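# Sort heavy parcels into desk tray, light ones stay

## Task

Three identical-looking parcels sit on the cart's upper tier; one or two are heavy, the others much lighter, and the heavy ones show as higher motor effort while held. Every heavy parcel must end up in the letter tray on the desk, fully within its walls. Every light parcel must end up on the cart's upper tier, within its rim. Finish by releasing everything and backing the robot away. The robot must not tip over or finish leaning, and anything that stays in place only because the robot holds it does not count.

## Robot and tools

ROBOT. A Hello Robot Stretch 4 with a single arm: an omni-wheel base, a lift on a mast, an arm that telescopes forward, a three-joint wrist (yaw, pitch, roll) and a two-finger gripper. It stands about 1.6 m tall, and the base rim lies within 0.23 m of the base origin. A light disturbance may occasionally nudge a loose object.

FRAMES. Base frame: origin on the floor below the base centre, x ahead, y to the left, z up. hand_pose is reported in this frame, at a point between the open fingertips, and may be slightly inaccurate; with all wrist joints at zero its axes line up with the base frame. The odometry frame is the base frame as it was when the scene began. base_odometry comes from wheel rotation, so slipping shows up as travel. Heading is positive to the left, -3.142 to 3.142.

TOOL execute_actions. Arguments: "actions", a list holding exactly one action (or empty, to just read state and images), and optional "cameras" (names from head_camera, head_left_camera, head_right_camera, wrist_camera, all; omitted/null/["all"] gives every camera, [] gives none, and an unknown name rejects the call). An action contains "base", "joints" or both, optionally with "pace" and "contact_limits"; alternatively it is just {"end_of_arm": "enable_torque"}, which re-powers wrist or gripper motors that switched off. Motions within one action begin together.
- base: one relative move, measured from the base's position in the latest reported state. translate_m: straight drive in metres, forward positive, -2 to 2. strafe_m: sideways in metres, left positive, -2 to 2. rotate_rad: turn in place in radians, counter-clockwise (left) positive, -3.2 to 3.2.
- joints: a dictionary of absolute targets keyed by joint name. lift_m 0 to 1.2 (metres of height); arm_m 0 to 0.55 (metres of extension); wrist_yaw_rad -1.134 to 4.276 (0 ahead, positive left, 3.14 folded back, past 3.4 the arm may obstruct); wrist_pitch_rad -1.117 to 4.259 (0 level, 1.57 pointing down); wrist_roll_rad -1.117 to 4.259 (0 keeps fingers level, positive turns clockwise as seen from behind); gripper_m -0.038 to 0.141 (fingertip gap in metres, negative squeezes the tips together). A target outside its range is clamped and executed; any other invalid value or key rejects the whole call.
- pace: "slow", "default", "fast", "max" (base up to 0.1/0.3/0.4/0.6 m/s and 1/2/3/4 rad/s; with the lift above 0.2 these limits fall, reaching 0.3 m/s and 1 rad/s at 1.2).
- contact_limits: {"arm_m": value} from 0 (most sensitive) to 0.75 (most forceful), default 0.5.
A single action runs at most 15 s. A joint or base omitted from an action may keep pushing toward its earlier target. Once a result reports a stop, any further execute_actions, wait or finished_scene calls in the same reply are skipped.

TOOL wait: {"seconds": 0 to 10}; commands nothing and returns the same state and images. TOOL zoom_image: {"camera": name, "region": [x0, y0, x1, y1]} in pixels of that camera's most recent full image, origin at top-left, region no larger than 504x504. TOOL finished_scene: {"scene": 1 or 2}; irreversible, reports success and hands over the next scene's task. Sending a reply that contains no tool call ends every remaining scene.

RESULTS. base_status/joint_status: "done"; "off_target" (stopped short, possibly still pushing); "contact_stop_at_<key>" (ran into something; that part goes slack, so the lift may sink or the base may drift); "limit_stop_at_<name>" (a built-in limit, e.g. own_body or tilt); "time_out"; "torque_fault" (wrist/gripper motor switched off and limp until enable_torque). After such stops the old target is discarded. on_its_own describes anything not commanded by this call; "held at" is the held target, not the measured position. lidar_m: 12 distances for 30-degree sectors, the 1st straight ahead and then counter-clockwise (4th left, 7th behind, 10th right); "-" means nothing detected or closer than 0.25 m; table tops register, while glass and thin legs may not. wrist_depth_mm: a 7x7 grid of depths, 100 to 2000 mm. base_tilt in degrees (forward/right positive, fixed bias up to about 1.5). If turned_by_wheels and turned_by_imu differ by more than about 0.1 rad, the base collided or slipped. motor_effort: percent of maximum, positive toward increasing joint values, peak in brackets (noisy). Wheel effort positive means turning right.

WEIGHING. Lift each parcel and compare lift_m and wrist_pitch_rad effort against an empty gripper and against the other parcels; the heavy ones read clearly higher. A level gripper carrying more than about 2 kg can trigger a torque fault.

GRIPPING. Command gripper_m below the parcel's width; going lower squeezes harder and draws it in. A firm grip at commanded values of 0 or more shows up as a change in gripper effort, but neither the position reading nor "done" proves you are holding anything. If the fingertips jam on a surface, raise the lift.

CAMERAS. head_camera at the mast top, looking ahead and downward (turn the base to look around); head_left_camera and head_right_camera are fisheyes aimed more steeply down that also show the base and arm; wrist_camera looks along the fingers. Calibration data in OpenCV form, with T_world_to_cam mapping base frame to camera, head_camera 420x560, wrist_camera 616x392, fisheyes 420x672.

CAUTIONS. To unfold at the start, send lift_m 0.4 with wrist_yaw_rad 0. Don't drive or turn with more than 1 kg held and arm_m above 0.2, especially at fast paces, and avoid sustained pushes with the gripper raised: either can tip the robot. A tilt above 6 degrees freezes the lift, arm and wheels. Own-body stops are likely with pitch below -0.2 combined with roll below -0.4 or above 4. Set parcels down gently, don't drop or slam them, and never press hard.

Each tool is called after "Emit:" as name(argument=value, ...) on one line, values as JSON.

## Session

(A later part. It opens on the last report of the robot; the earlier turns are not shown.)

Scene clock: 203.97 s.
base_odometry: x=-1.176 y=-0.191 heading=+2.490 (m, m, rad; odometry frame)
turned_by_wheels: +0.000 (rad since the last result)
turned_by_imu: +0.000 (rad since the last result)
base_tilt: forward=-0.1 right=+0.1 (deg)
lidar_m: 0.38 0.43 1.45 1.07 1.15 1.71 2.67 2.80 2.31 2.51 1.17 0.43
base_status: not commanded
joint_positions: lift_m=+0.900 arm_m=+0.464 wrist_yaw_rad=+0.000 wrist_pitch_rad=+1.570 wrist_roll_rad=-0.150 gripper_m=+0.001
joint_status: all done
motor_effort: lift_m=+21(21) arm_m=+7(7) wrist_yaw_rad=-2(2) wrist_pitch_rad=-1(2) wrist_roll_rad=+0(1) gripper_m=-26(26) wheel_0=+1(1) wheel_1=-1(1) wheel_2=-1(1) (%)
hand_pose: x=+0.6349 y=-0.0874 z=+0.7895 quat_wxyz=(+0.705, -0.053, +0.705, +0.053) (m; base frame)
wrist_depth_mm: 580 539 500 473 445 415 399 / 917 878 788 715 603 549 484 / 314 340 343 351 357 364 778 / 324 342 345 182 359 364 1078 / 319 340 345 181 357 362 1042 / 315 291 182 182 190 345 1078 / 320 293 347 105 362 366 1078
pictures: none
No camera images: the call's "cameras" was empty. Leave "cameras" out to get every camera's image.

The middle parcel is light, so it goes back on the cart. Then I'll test the left one.

Emit:
execute_actions(actions=[{"joints": {"lift_m": 0.81}}], cameras=[])

Emit:
execute_actions(actions=[{"joints": {"gripper_m": 0.085}}], cameras=[])

Emit:
execute_actions(actions=[{"joints": {"lift_m": 0.88}}], cameras=[])

Emit:
execute_actions(actions=[{"base": {"strafe_m": 0.115}, "joints": {"arm_m": 0.41, "gripper_m": 0.078}}], cameras=["wrist_camera"])

Scene clock: 211.93 s.
base_odometry: x=-1.176 y=-0.191 heading=+2.490 (m, m, rad; odometry frame)
turned_by_wheels: +0.000 (rad since the last result)
turned_by_imu: +0.000 (rad since the last result)
base_tilt: forward=+0.0 right=+0.1 (deg)
lidar_m: 0.38 0.42 1.42 1.08 1.18 1.76 2.67 2.85 2.29 2.48 1.15 0.43
base_status: not commanded
joint_positions: lift_m=+0.810 arm_m=+0.464 wrist_yaw_rad=+0.000 wrist_pitch_rad=+1.570 wrist_roll_rad=-0.150 gripper_m=+0.001
joint_status: all done
motor_effort: lift_m=+15(20) arm_m=+7(7) wrist_yaw_rad=+0(0) wrist_pitch_rad=-2(1) wrist_roll_rad=-1(1) gripper_m=-24(23) wheel_0=+0(1) wheel_1=-1(1) wheel_2=-1(1) (%)
hand_pose: x=+0.6349 y=-0.0874 z=+0.6999 quat_wxyz=(+0.705, -0.053, +0.705, +0.053) (m; base frame)
wrist_depth_mm: 585 539 504 473 442 418 397 / 239 244 229 238 245 253 257 / 250 255 257 263 266 272 274 / 250 255 259 182 266 272 276 / 251 254 258 181 267 272 276 / 204 211 183 182 190 271 277 / 204 204 260 105 271 273 277
pictures: none
No camera images: the call's "cameras" was empty. Leave "cameras" out to get every camera's image.

Scene clock: 213.57 s.
base_odometry: x=-1.176 y=-0.191 heading=+2.490 (m, m, rad; odometry frame)
turned_by_wheels: +0.000 (rad since the last result)
turned_by_imu: +0.000 (rad since the last result)
base_tilt: forward=-0.1 right=+0.2 (deg)
lidar_m: 0.39 0.39 1.42 1.07 1.16 1.75 2.66 2.79 2.29 2.49 1.16 0.41
base_status: not commanded
joint_positions: lift_m=+0.810 arm_m=+0.464 wrist_yaw_rad=+0.000 wrist_pitch_rad=+1.570 wrist_roll_rad=-0.150 gripper_m=+0.085
joint_status: all done
motor_effort: lift_m=+15(15) arm_m=+7(7) wrist_yaw_rad=-1(0) wrist_pitch_rad=+0(2) wrist_roll_rad=-1(1) gripper_m=+0(25) wheel_0=+1(1) wheel_1=-1(0) wheel_2=-1(1) (%)
hand_pose: x=+0.6349 y=-0.0874 z=+0.6999 quat_wxyz=(+0.705, -0.053, +0.705, +0.053) (m; base frame)
wrist_depth_mm: 574 539 508 473 442 415 397 / 238 245 229 237 245 251 257 / 251 254 258 262 267 271 276 / 252 255 258 212 270 271 274 / 252 256 258 211 266 272 276 / 204 211 200 211 267 274 276 / 204 205 259 105 271 273 277
pictures: none
No camera images: the call's "cameras" was empty. Leave "cameras" out to get every camera's image.

Scene clock: 214.80 s.
base_odometry: x=-1.176 y=-0.191 heading=+2.490 (m, m, rad; odometry frame)
turned_by_wheels: +0.000 (rad since the last result)
turned_by_imu: +0.000 (rad since the last result)
base_tilt: forward=-0.1 right=+0.1 (deg)
lidar_m: 0.39 0.41 1.43 1.07 1.17 1.75 2.67 2.79 2.33 2.50 1.16 0.44
base_status: not commanded
joint_positions: lift_m=+0.880 arm_m=+0.464 wrist_yaw_rad=+0.000 wrist_pitch_rad=+1.570 wrist_roll_rad=-0.150 gripper_m=+0.085
joint_status: all done
motor_effort: lift_m=+20(22) arm_m=+7(7) wrist_yaw_rad=+0(0) wrist_pitch_rad=-1(1) wrist_roll_rad=-1(1) gripper_m=-1(1) wheel_0=+1(1) wheel_1=-1(0) wheel_2=-1(1) (%)
hand_pose: x=+0.6349 y=-0.0874 z=+0.7695 quat_wxyz=(+0.705, -0.053, +0.705, +0.053) (m; base frame)
wrist_depth_mm: 569 539 504 477 442 413 399 / 904 788 699 640 597 549 488 / 314 322 325 330 338 340 312 / 319 324 327 332 338 345 315 / 315 322 327 283 336 343 315 / 315 272 199 281 338 343 319 / 320 272 329 105 342 343 312
pictures: none
No camera images: the call's "cameras" was empty. Leave "cameras" out to get every camera's image.

Scene clock: 216.33 s.
base_odometry: x=-1.246 y=-0.283 heading=+2.490 (m, m, rad; odometry frame)
turned_by_wheels: +0.000 (rad since the last result)
turned_by_imu: +0.000 (rad since the last result)
base_tilt: forward=-0.1 right=+0.0 (deg)
lidar_m: 0.38 0.94 1.46 0.96 1.05 1.56 2.60 2.81 2.40 2.54 0.63 0.43
base_status: done
joint_positions: lift_m=+0.880 arm_m=+0.411 wrist_yaw_rad=+0.000 wrist_pitch_rad=+1.570 wrist_roll_rad=-0.150 gripper_m=+0.078
joint_status: all done
motor_effort: lift_m=+20(20) arm_m=-7(8) wrist_yaw_rad=-1(1) wrist_pitch_rad=-2(1) wrist_roll_rad=+0(0) gripper_m=-1(1) wheel_0=+0(9) wheel_1=-2(7) wheel_2=-1(5) (%)
hand_pose: x=+0.5823 y=-0.0874 z=+0.7695 quat_wxyz=(+0.705, -0.053, +0.705, +0.053) (m; base frame)
wrist_depth_mm: 759 272 580 539 517 480 466 / 931 960 325 332 336 342 347 / 946 946 327 332 336 345 347 / 946 946 329 332 324 345 349 / 946 960 329 282 287 345 349 / 960 960 196 283 336 345 351 / 976 960 327 105 340 343 351
pictures: wrist_camera
camera_calibration (this result's frames):
wrist_camera: T_world_to_cam=[[0.0505861, -0.996949, 0.0594382, -0.175451], [-0.998717, -0.0503519, 0.00543204, 0.630624], [-0.00242265, -0.0596367, -0.998217, 0.99451], [0, 0, 0, 1]] pos_world=[0.641099, -0.0838534, 0.99974]
Images, in order (width x height): wrist_camera 616x392.

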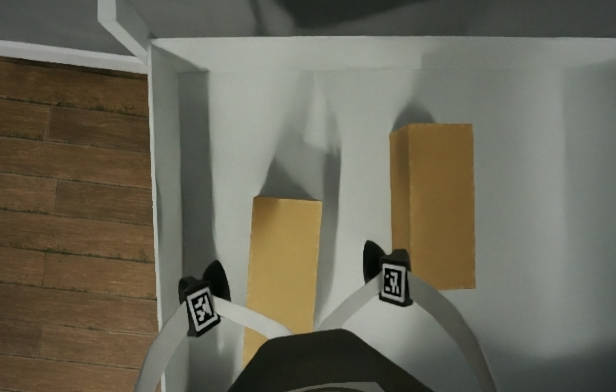

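Emit:
execute_actions(actions=[{"joints": {"lift_m": 0.795}}], cameras=[])

Emit:
execute_actions(actions=[{"joints": {"gripper_m": 0.0}}], cameras=[])

Emit:
execute_actions(actions=[{"joints": {"lift_m": 0.9}}], cameras=[])

Scene clock: 222.87 s.
base_odometry: x=-1.246 y=-0.283 heading=+2.490 (m, m, rad; odometry frame)
turned_by_wheels: +0.000 (rad since the last result)
turned_by_imu: +0.000 (rad since the last result)
base_tilt: forward=-0.1 right=+0.1 (deg)
lidar_m: 0.38 0.94 1.44 0.94 1.05 1.57 2.61 2.82 2.42 2.54 0.60 0.44
base_status: not commanded
joint_positions: lift_m=+0.795 arm_m=+0.411 wrist_yaw_rad=+0.000 wrist_pitch_rad=+1.570 wrist_roll_rad=-0.150 gripper_m=+0.078
joint_status: all done
motor_effort: lift_m=+15(20) arm_m=-7(7) wrist_yaw_rad=-1(1) wrist_pitch_rad=+0(2) wrist_roll_rad=-1(1) gripper_m=-2(2) wheel_0=+0(0) wheel_1=-2(2) wheel_2=-1(1) (%)
hand_pose: x=+0.5823 y=-0.0874 z=+0.6850 quat_wxyz=(+0.705, -0.053, +0.705, +0.053) (m; base frame)
wrist_depth_mm: 741 207 238 245 249 252 254 / 866 223 244 247 251 255 259 / 866 220 244 249 252 204 233 / 866 217 245 248 252 204 232 / 854 214 243 197 251 205 233 / 878 228 195 197 252 204 260 / 878 192 244 105 254 258 260
pictures: none
No camera images: the call's "cameras" was empty. Leave "cameras" out to get every camera's image.

Scene clock: 224.43 s.
base_odometry: x=-1.246 y=-0.283 heading=+2.490 (m, m, rad; odometry frame)
turned_by_wheels: +0.000 (rad since the last result)
turned_by_imu: +0.000 (rad since the last result)
base_tilt: forward=+0.0 right=+0.1 (deg)
lidar_m: 0.38 0.93 1.43 0.92 1.03 1.56 2.59 2.83 2.40 2.52 0.61 0.42
base_status: not commanded
joint_positions: lift_m=+0.795 arm_m=+0.411 wrist_yaw_rad=+0.000 wrist_pitch_rad=+1.570 wrist_roll_rad=-0.150 gripper_m=+0.001
joint_status: all done
motor_effort: lift_m=+16(16) arm_m=-7(7) wrist_yaw_rad=-2(1) wrist_pitch_rad=-1(2) wrist_roll_rad=-1(1) gripper_m=-28(27) wheel_0=+0(0) wheel_1=-2(2) wheel_2=-1(1) (%)
hand_pose: x=+0.5823 y=-0.0874 z=+0.6848 quat_wxyz=(+0.705, -0.053, +0.705, +0.053) (m; base frame)
wrist_depth_mm: 759 208 239 245 248 253 256 / 866 220 242 246 251 253 257 / 854 218 243 247 250 202 231 / 878 216 242 245 251 202 232 / 866 214 243 180 249 202 231 / 878 208 182 183 190 202 259 / 878 178 244 105 254 255 262
pictures: none
No camera images: the call's "cameras" was empty. Leave "cameras" out to get every camera's image.

Scene clock: 225.90 s.
base_odometry: x=-1.246 y=-0.283 heading=+2.490 (m, m, rad; odometry frame)
turned_by_wheels: +0.000 (rad since the last result)
turned_by_imu: +0.000 (rad since the last result)
base_tilt: forward=+0.0 right=+0.1 (deg)
lidar_m: 0.37 0.96 1.42 0.93 1.03 1.58 2.62 2.79 2.41 2.54 0.62 0.42
base_status: not commanded
joint_positions: lift_m=+0.900 arm_m=+0.411 wrist_yaw_rad=+0.000 wrist_pitch_rad=+1.570 wrist_roll_rad=-0.150 gripper_m=+0.001
joint_status: all done
motor_effort: lift_m=+23(24) arm_m=-7(7) wrist_yaw_rad=+0(2) wrist_pitch_rad=-1(1) wrist_roll_rad=-1(1) gripper_m=-27(25) wheel_0=+0(0) wheel_1=-2(2) wheel_2=-1(1) (%)
hand_pose: x=+0.5824 y=-0.0874 z=+0.7893 quat_wxyz=(+0.705, -0.053, +0.705, +0.053) (m; base frame)
wrist_depth_mm: 759 603 615 580 544 512 496 / 960 960 343 347 355 359 366 / 960 960 345 349 353 362 366 / 960 976 345 349 324 364 368 / 960 976 347 179 307 364 368 / 976 976 183 182 190 364 368 / 960 279 345 105 362 364 370
pictures: none
No camera images: the call's "cameras" was empty. Leave "cameras" out to get every camera's image.

Emit:
execute_actions(actions=[{"joints": {"arm_m": 0.0, "lift_m": 1.2, "wrist_roll_rad": 0}}], cameras=[])

Emit:
execute_actions(actions=[{"base": {"rotate_rad": -1.58}}], cameras=[])

Emit:
execute_actions(actions=[{"base": {"strafe_m": -1.26}}], cameras=[])

Emit:
execute_actions(actions=[{"base": {"translate_m": 1.9}}], cameras=[])

Emit:
execute_actions(actions=[{"joints": {"arm_m": 0.5}}], cameras=["wrist_camera"])

Scene clock: 243.63 s.
base_odometry: x=-1.246 y=-0.283 heading=+2.490 (m, m, rad; odometry frame)
turned_by_wheels: +0.000 (rad since the last result)
turned_by_imu: +0.000 (rad since the last result)
base_tilt: forward=+0.0 right=+0.1 (deg)
lidar_m: 0.39 0.98 1.43 0.94 1.05 1.59 2.83 2.81 2.42 2.56 0.61 0.43
base_status: not commanded
joint_positions: lift_m=+1.200 arm_m=+0.002 wrist_yaw_rad=+0.000 wrist_pitch_rad=+1.570 wrist_roll_rad=+0.000 gripper_m=+0.001
joint_status: all done
motor_effort: lift_m=+23(23) arm_m=-7(8) wrist_yaw_rad=-1(1) wrist_pitch_rad=-1(1) wrist_roll_rad=+0(1) gripper_m=-26(27) wheel_0=+0(0) wheel_1=-2(2) wheel_2=-1(1) (%)
hand_pose: x=+0.1728 y=-0.0874 z=+1.0893 quat_wxyz=(+0.707, +0.000, +0.707, +0.000) (m; base frame)
wrist_depth_mm: 1255 1281 640 647 654 1336 1336 / 1255 1255 878 904 917 1366 1397 / 1255 1281 1281 1336 1308 1366 1366 / 1255 1281 1281 1308 1281 1336 1397 / 1255 1281 1078 179 1336 1366 1366 / 1281 1281 182 183 190 1336 1366 / 1255 1255 1308 105 1308 1336 1397
pictures: none
No camera images: the call's "cameras" was empty. Leave "cameras" out to get every camera's image.

Scene clock: 246.50 s.
base_odometry: x=-1.246 y=-0.283 heading=+0.910 (m, m, rad; odometry frame)
turned_by_wheels: -1.580 (rad since the last result)
turned_by_imu: -1.564 (rad since the last result)
base_tilt: forward=+0.0 right=+0.1 (deg)
lidar_m: 2.49 0.58 0.41 0.39 0.97 1.44 0.95 1.08 1.59 2.60 2.77 2.39
base_status: done
joint_positions: lift_m=+1.200 arm_m=+0.002 wrist_yaw_rad=+0.000 wrist_pitch_rad=+1.570 wrist_roll_rad=+0.000 gripper_m=+0.001
joint_status: not commanded
motor_effort: lift_m=+22(23) arm_m=-7(7) wrist_yaw_rad=+0(0) wrist_pitch_rad=+1(0) wrist_roll_rad=+0(0) gripper_m=-25(25) wheel_0=+1(5) wheel_1=+1(6) wheel_2=+1(8) (%)
hand_pose: x=+0.1728 y=-0.0874 z=+1.0893 quat_wxyz=(+0.707, +0.000, +0.707, +0.000) (m; base frame)
wrist_depth_mm: 1229 1255 1281 1281 1336 1366 1397 / 1255 1281 1281 1281 1336 1336 1336 / 891 1255 1281 1308 1336 1366 1366 / 866 1281 1281 1281 1336 1366 1397 / 878 1281 1078 180 1336 1336 1366 / 878 1281 182 182 190 1366 1397 / 1255 1281 1281 105 1336 1366 1366
pictures: none
No camera images: the call's "cameras" was empty. Leave "cameras" out to get every camera's image.

Scene clock: 252.03 s.
base_odometry: x=-0.251 y=-1.056 heading=+0.910 (m, m, rad; odometry frame)
turned_by_wheels: +0.000 (rad since the last result)
turned_by_imu: -0.002 (rad since the last result)
base_tilt: forward=+0.0 right=+0.1 (deg)
lidar_m: 2.19 2.75 2.17 1.64 1.43 1.11 1.10 1.19 1.63 1.32 1.37 2.23
base_status: done
joint_positions: lift_m=+1.200 arm_m=+0.002 wrist_yaw_rad=+0.000 wrist_pitch_rad=+1.570 wrist_roll_rad=+0.000 gripper_m=+0.001
joint_status: not commanded
motor_effort: lift_m=+22(23) arm_m=-7(7) wrist_yaw_rad=-1(1) wrist_pitch_rad=-1(0) wrist_roll_rad=+0(1) gripper_m=-25(26) wheel_0=-2(11) wheel_1=+1(9) wheel_2=-1(2) (%)
hand_pose: x=+0.1728 y=-0.0874 z=+1.0893 quat_wxyz=(+0.707, +0.000, +0.707, +0.000) (m; base frame)
wrist_depth_mm: 1229 1281 1308 1308 1308 1336 1397 / 1255 1281 1281 1308 1336 1336 1366 / 1229 1281 1281 1308 1336 1366 1366 / 1255 1255 1281 1281 1336 1336 1397 / 1229 1281 1098 180 1336 1366 1366 / 1255 1281 183 183 190 1336 1366 / 1255 1281 1308 105 1336 1366 1366
pictures: none
No camera images: the call's "cameras" was empty. Leave "cameras" out to get every camera's image.

Scene clock: 259.83 s.
base_odometry: x=+0.915 y=+0.444 heading=+0.910 (m, m, rad; odometry frame)
turned_by_wheels: +0.000 (rad since the last result)
turned_by_imu: +0.002 (rad since the last result)
base_tilt: forward=-0.1 right=+0.1 (deg)
lidar_m: 0.32 0.37 0.52 1.92 2.10 2.35 3.00 1.97 1.70 0.98 0.46 0.33
base_status: done
joint_positions: lift_m=+1.200 arm_m=+0.002 wrist_yaw_rad=+0.000 wrist_pitch_rad=+1.570 wrist_roll_rad=+0.000 gripper_m=+0.001
joint_status: not commanded
motor_effort: lift_m=+22(22) arm_m=-6(7) wrist_yaw_rad=+1(0) wrist_pitch_rad=+0(2) wrist_roll_rad=+0(1) gripper_m=-27(26) wheel_0=+1(5) wheel_1=+0(4) wheel_2=+0(8) (%)
hand_pose: x=+0.1728 y=-0.0874 z=+1.0893 quat_wxyz=(+0.708, +0.000, +0.707, +0.000) (m; base frame)
wrist_depth_mm: 347 353 357 364 370 377 379 / 349 355 362 366 373 379 384 / 1255 1281 1255 1308 1336 1366 1366 / 1281 1281 1281 1281 1308 1366 1336 / 1255 1281 1098 180 1308 1366 1336 / 1281 1255 182 182 190 1366 1366 / 1281 1255 1308 105 1366 1366 1366
pictures: none
No camera images: the call's "cameras" was empty. Leave "cameras" out to get every camera's image.

Scene clock: 262.37 s.
base_odometry: x=+0.915 y=+0.444 heading=+0.910 (m, m, rad; odometry frame)
turned_by_wheels: +0.000 (rad since the last result)
turned_by_imu: +0.000 (rad since the last result)
base_tilt: forward=-0.1 right=+0.1 (deg)
lidar_m: 0.31 0.36 0.53 1.91 2.12 2.38 3.00 1.96 1.69 1.00 0.44 0.31
base_status: not commanded
joint_positions: lift_m=+1.200 arm_m=+0.499 wrist_yaw_rad=+0.000 wrist_pitch_rad=+1.569 wrist_roll_rad=+0.000 gripper_m=+0.001
joint_status: all done
motor_effort: lift_m=+23(22) arm_m=+7(7) wrist_yaw_rad=+0(2) wrist_pitch_rad=+2(3) wrist_roll_rad=+0(0) gripper_m=-27(24) wheel_0=+1(1) wheel_1=+0(0) wheel_2=+0(0) (%)
hand_pose: x=+0.6701 y=-0.0874 z=+1.0893 quat_wxyz=(+0.708, +0.000, +0.707, +0.000) (m; base frame)
wrist_depth_mm: 345 343 343 362 366 373 379 / 345 347 355 359 366 375 379 / 343 349 353 362 370 375 379 / 345 349 304 359 370 377 384 / 345 351 303 180 373 375 379 / 345 349 182 183 190 377 382 / 327 347 357 105 373 379 384
pictures: wrist_camera
camera_calibration (this result's frames):
wrist_camera: T_world_to_cam=[[-0.0986682, -0.993354, 0.0592705, -0.0983872], [-0.995065, 0.0991153, 0.00464556, 0.728123], [-0.0104893, -0.0585196, -0.998231, 1.3195], [0, 0, 0, 1]] pos_world=[0.728663, -0.0926847, 1.31962]
Images, in order (width x height): wrist_camera 616x392.

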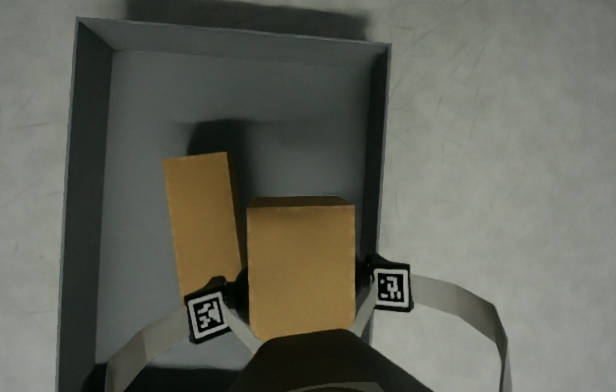

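Emit:
execute_actions(actions=[{"joints": {"arm_m": 0.55}}], cameras=[])

Emit:
execute_actions(actions=[{"joints": {"lift_m": 1.115}}], cameras=[])

Emit:
execute_actions(actions=[{"joints": {"gripper_m": 0.075}}], cameras=[])

Emit:
execute_actions(actions=[{"joints": {"lift_m": 1.2}}], cameras=[])

Emit:
execute_actions(actions=[{"joints": {"arm_m": 0.35}}], cameras=["wrist_camera"])

Scene clock: 278.40 s.
base_odometry: x=+0.915 y=+0.444 heading=+0.910 (m, m, rad; odometry frame)
turned_by_wheels: +0.000 (rad since the last result)
turned_by_imu: +0.000 (rad since the last result)
base_tilt: forward=+0.0 right=+0.1 (deg)
lidar_m: 0.31 0.35 0.55 1.92 2.09 2.36 2.98 1.96 1.69 0.98 0.43 0.34
base_status: not commanded
joint_positions: lift_m=+1.200 arm_m=+0.549 wrist_yaw_rad=+0.000 wrist_pitch_rad=+1.569 wrist_roll_rad=+0.000 gripper_m=+0.001
joint_status: all done
motor_effort: lift_m=+23(22) arm_m=+7(7) wrist_yaw_rad=-2(1) wrist_pitch_rad=-1(0) wrist_roll_rad=-1(0) gripper_m=-27(27) wheel_0=+1(1) wheel_1=+0(0) wheel_2=+0(0) (%)
hand_pose: x=+0.7201 y=-0.0874 z=+1.0893 quat_wxyz=(+0.708, +0.000, +0.707, +0.000) (m; base frame)
wrist_depth_mm: 343 353 355 362 368 373 377 / 345 347 357 359 368 373 379 / 343 351 353 359 362 373 382 / 345 349 353 359 368 375 379 / 347 351 304 180 364 375 379 / 347 349 183 183 190 375 384 / 347 329 306 105 373 377 384
pictures: none
No camera images: the call's "cameras" was empty. Leave "cameras" out to get every camera's image.

Scene clock: 279.73 s.
base_odometry: x=+0.915 y=+0.444 heading=+0.910 (m, m, rad; odometry frame)
turned_by_wheels: +0.000 (rad since the last result)
turned_by_imu: +0.000 (rad since the last result)
base_tilt: forward=-0.1 right=+0.1 (deg)
lidar_m: 0.32 0.35 0.53 1.89 2.07 2.37 3.00 1.99 1.73 0.95 0.45 0.33
base_status: not commanded
joint_positions: lift_m=+1.115 arm_m=+0.549 wrist_yaw_rad=+0.000 wrist_pitch_rad=+1.572 wrist_roll_rad=+0.000 gripper_m=+0.001
joint_status: all done
motor_effort: lift_m=+13(21) arm_m=+7(7) wrist_yaw_rad=-2(2) wrist_pitch_rad=-4(6) wrist_roll_rad=+0(0) gripper_m=-23(28) wheel_0=+0(1) wheel_1=+0(0) wheel_2=-1(1) (%)
hand_pose: x=+0.7195 y=-0.0874 z=+1.0051 quat_wxyz=(+0.707, +0.000, +0.707, +0.000) (m; base frame)
wrist_depth_mm: 267 271 276 281 286 289 294 / 238 268 268 260 248 291 294 / 250 270 274 278 281 290 296 / 254 272 274 277 282 290 296 / 258 224 224 180 252 291 297 / 262 271 182 181 189 291 296 / 268 222 224 105 285 291 297
pictures: none
No camera images: the call's "cameras" was empty. Leave "cameras" out to get every camera's image.

Scene clock: 281.27 s.
base_odometry: x=+0.915 y=+0.444 heading=+0.909 (m, m, rad; odometry frame)
turned_by_wheels: -0.001 (rad since the last result)
turned_by_imu: -0.001 (rad since the last result)
base_tilt: forward=-0.1 right=+0.2 (deg)
lidar_m: 0.31 0.38 0.53 1.91 2.10 2.40 3.00 1.97 1.71 0.92 0.45 0.32
base_status: not commanded
joint_positions: lift_m=+1.116 arm_m=+0.549 wrist_yaw_rad=+0.000 wrist_pitch_rad=+1.578 wrist_roll_rad=-0.001 gripper_m=+0.075
joint_status: all done
motor_effort: lift_m=+7(13) arm_m=+7(7) wrist_yaw_rad=+1(0) wrist_pitch_rad=-22(23) wrist_roll_rad=+2(2) gripper_m=+1(24) wheel_0=-3(3) wheel_1=-1(1) wheel_2=-5(5) (%)
hand_pose: x=+0.7177 y=-0.0874 z=+1.0056 quat_wxyz=(+0.705, +0.000, +0.709, +0.000) (m; base frame)
wrist_depth_mm: 274 278 285 290 293 298 303 / 245 274 270 282 289 298 304 / 255 278 283 287 290 300 303 / 260 279 283 286 291 301 306 / 264 229 231 236 290 300 304 / 267 277 198 236 232 301 304 / 274 278 232 105 296 301 306
pictures: none
No camera images: the call's "cameras" was empty. Leave "cameras" out to get every camera's image.

Scene clock: 282.60 s.
base_odometry: x=+0.915 y=+0.444 heading=+0.910 (m, m, rad; odometry frame)
turned_by_wheels: +0.001 (rad since the last result)
turned_by_imu: +0.001 (rad since the last result)
base_tilt: forward=-0.1 right=+0.2 (deg)
lidar_m: 0.31 0.34 0.54 1.91 2.10 2.37 3.00 1.98 1.69 0.99 0.43 0.31
base_status: not commanded
joint_positions: lift_m=+1.200 arm_m=+0.549 wrist_yaw_rad=+0.000 wrist_pitch_rad=+1.570 wrist_roll_rad=+0.000 gripper_m=+0.075
joint_status: all done
motor_effort: lift_m=+20(22) arm_m=+7(7) wrist_yaw_rad=+0(0) wrist_pitch_rad=+0(22) wrist_roll_rad=+0(2) gripper_m=-3(1) wheel_0=-1(3) wheel_1=+0(1) wheel_2=-1(5) (%)
hand_pose: x=+0.7199 y=-0.0874 z=+1.0895 quat_wxyz=(+0.707, +0.000, +0.707, +0.000) (m; base frame)
wrist_depth_mm: 347 351 357 364 366 375 379 / 347 349 355 364 370 375 382 / 347 351 357 364 366 375 382 / 349 351 357 359 370 377 379 / 349 342 342 312 368 375 384 / 351 351 195 310 309 377 384 / 347 351 307 105 375 379 384
pictures: none
No camera images: the call's "cameras" was empty. Leave "cameras" out to get every camera's image.

Scene clock: 284.30 s.
base_odometry: x=+0.915 y=+0.444 heading=+0.910 (m, m, rad; odometry frame)
turned_by_wheels: +0.000 (rad since the last result)
turned_by_imu: +0.000 (rad since the last result)
base_tilt: forward=-0.1 right=+0.1 (deg)
lidar_m: 0.29 0.35 0.56 1.88 2.08 2.39 3.01 1.96 1.71 1.01 0.42 0.32
base_status: not commanded
joint_positions: lift_m=+1.200 arm_m=+0.351 wrist_yaw_rad=+0.000 wrist_pitch_rad=+1.570 wrist_roll_rad=+0.000 gripper_m=+0.075
joint_status: all done
motor_effort: lift_m=+20(21) arm_m=-7(7) wrist_yaw_rad=+0(1) wrist_pitch_rad=-2(2) wrist_roll_rad=+0(1) gripper_m=-3(2) wheel_0=-1(1) wheel_1=+0(0) wheel_2=-1(0) (%)
hand_pose: x=+0.5222 y=-0.0874 z=+1.0895 quat_wxyz=(+0.707, +0.000, +0.707, +0.000) (m; base frame)
wrist_depth_mm: 325 301 342 359 370 373 382 / 340 347 307 329 368 377 382 / 336 349 355 362 370 375 384 / 332 351 359 362 370 377 382 / 347 351 355 364 370 377 382 / 349 355 195 364 370 379 387 / 349 353 359 105 375 375 384
pictures: wrist_camera
camera_calibration (this result's frames):
wrist_camera: T_world_to_cam=[[-0.0988346, -0.993332, 0.0593531, -0.112991], [-0.995039, 0.0993317, 0.00547635, 0.580057], [-0.0113355, -0.0585174, -0.998222, 1.31855], [0, 0, 0, 1]] pos_world=[0.580958, -0.0926976, 1.31973]
Images, in order (width x height): wrist_camera 616x392.

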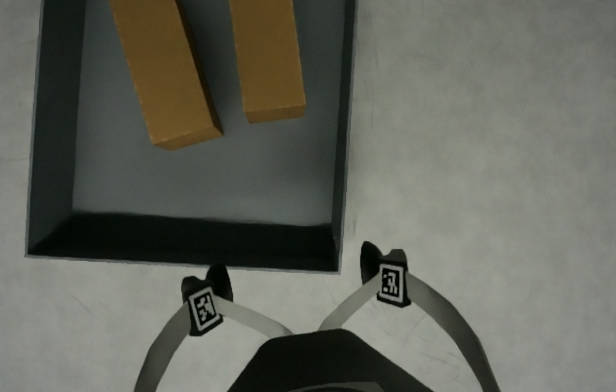

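Both heavy parcels are inside the tray, so I'm ending the scene.

Emit:
finished_scene(scene=2)

The scene is finished: the task was done.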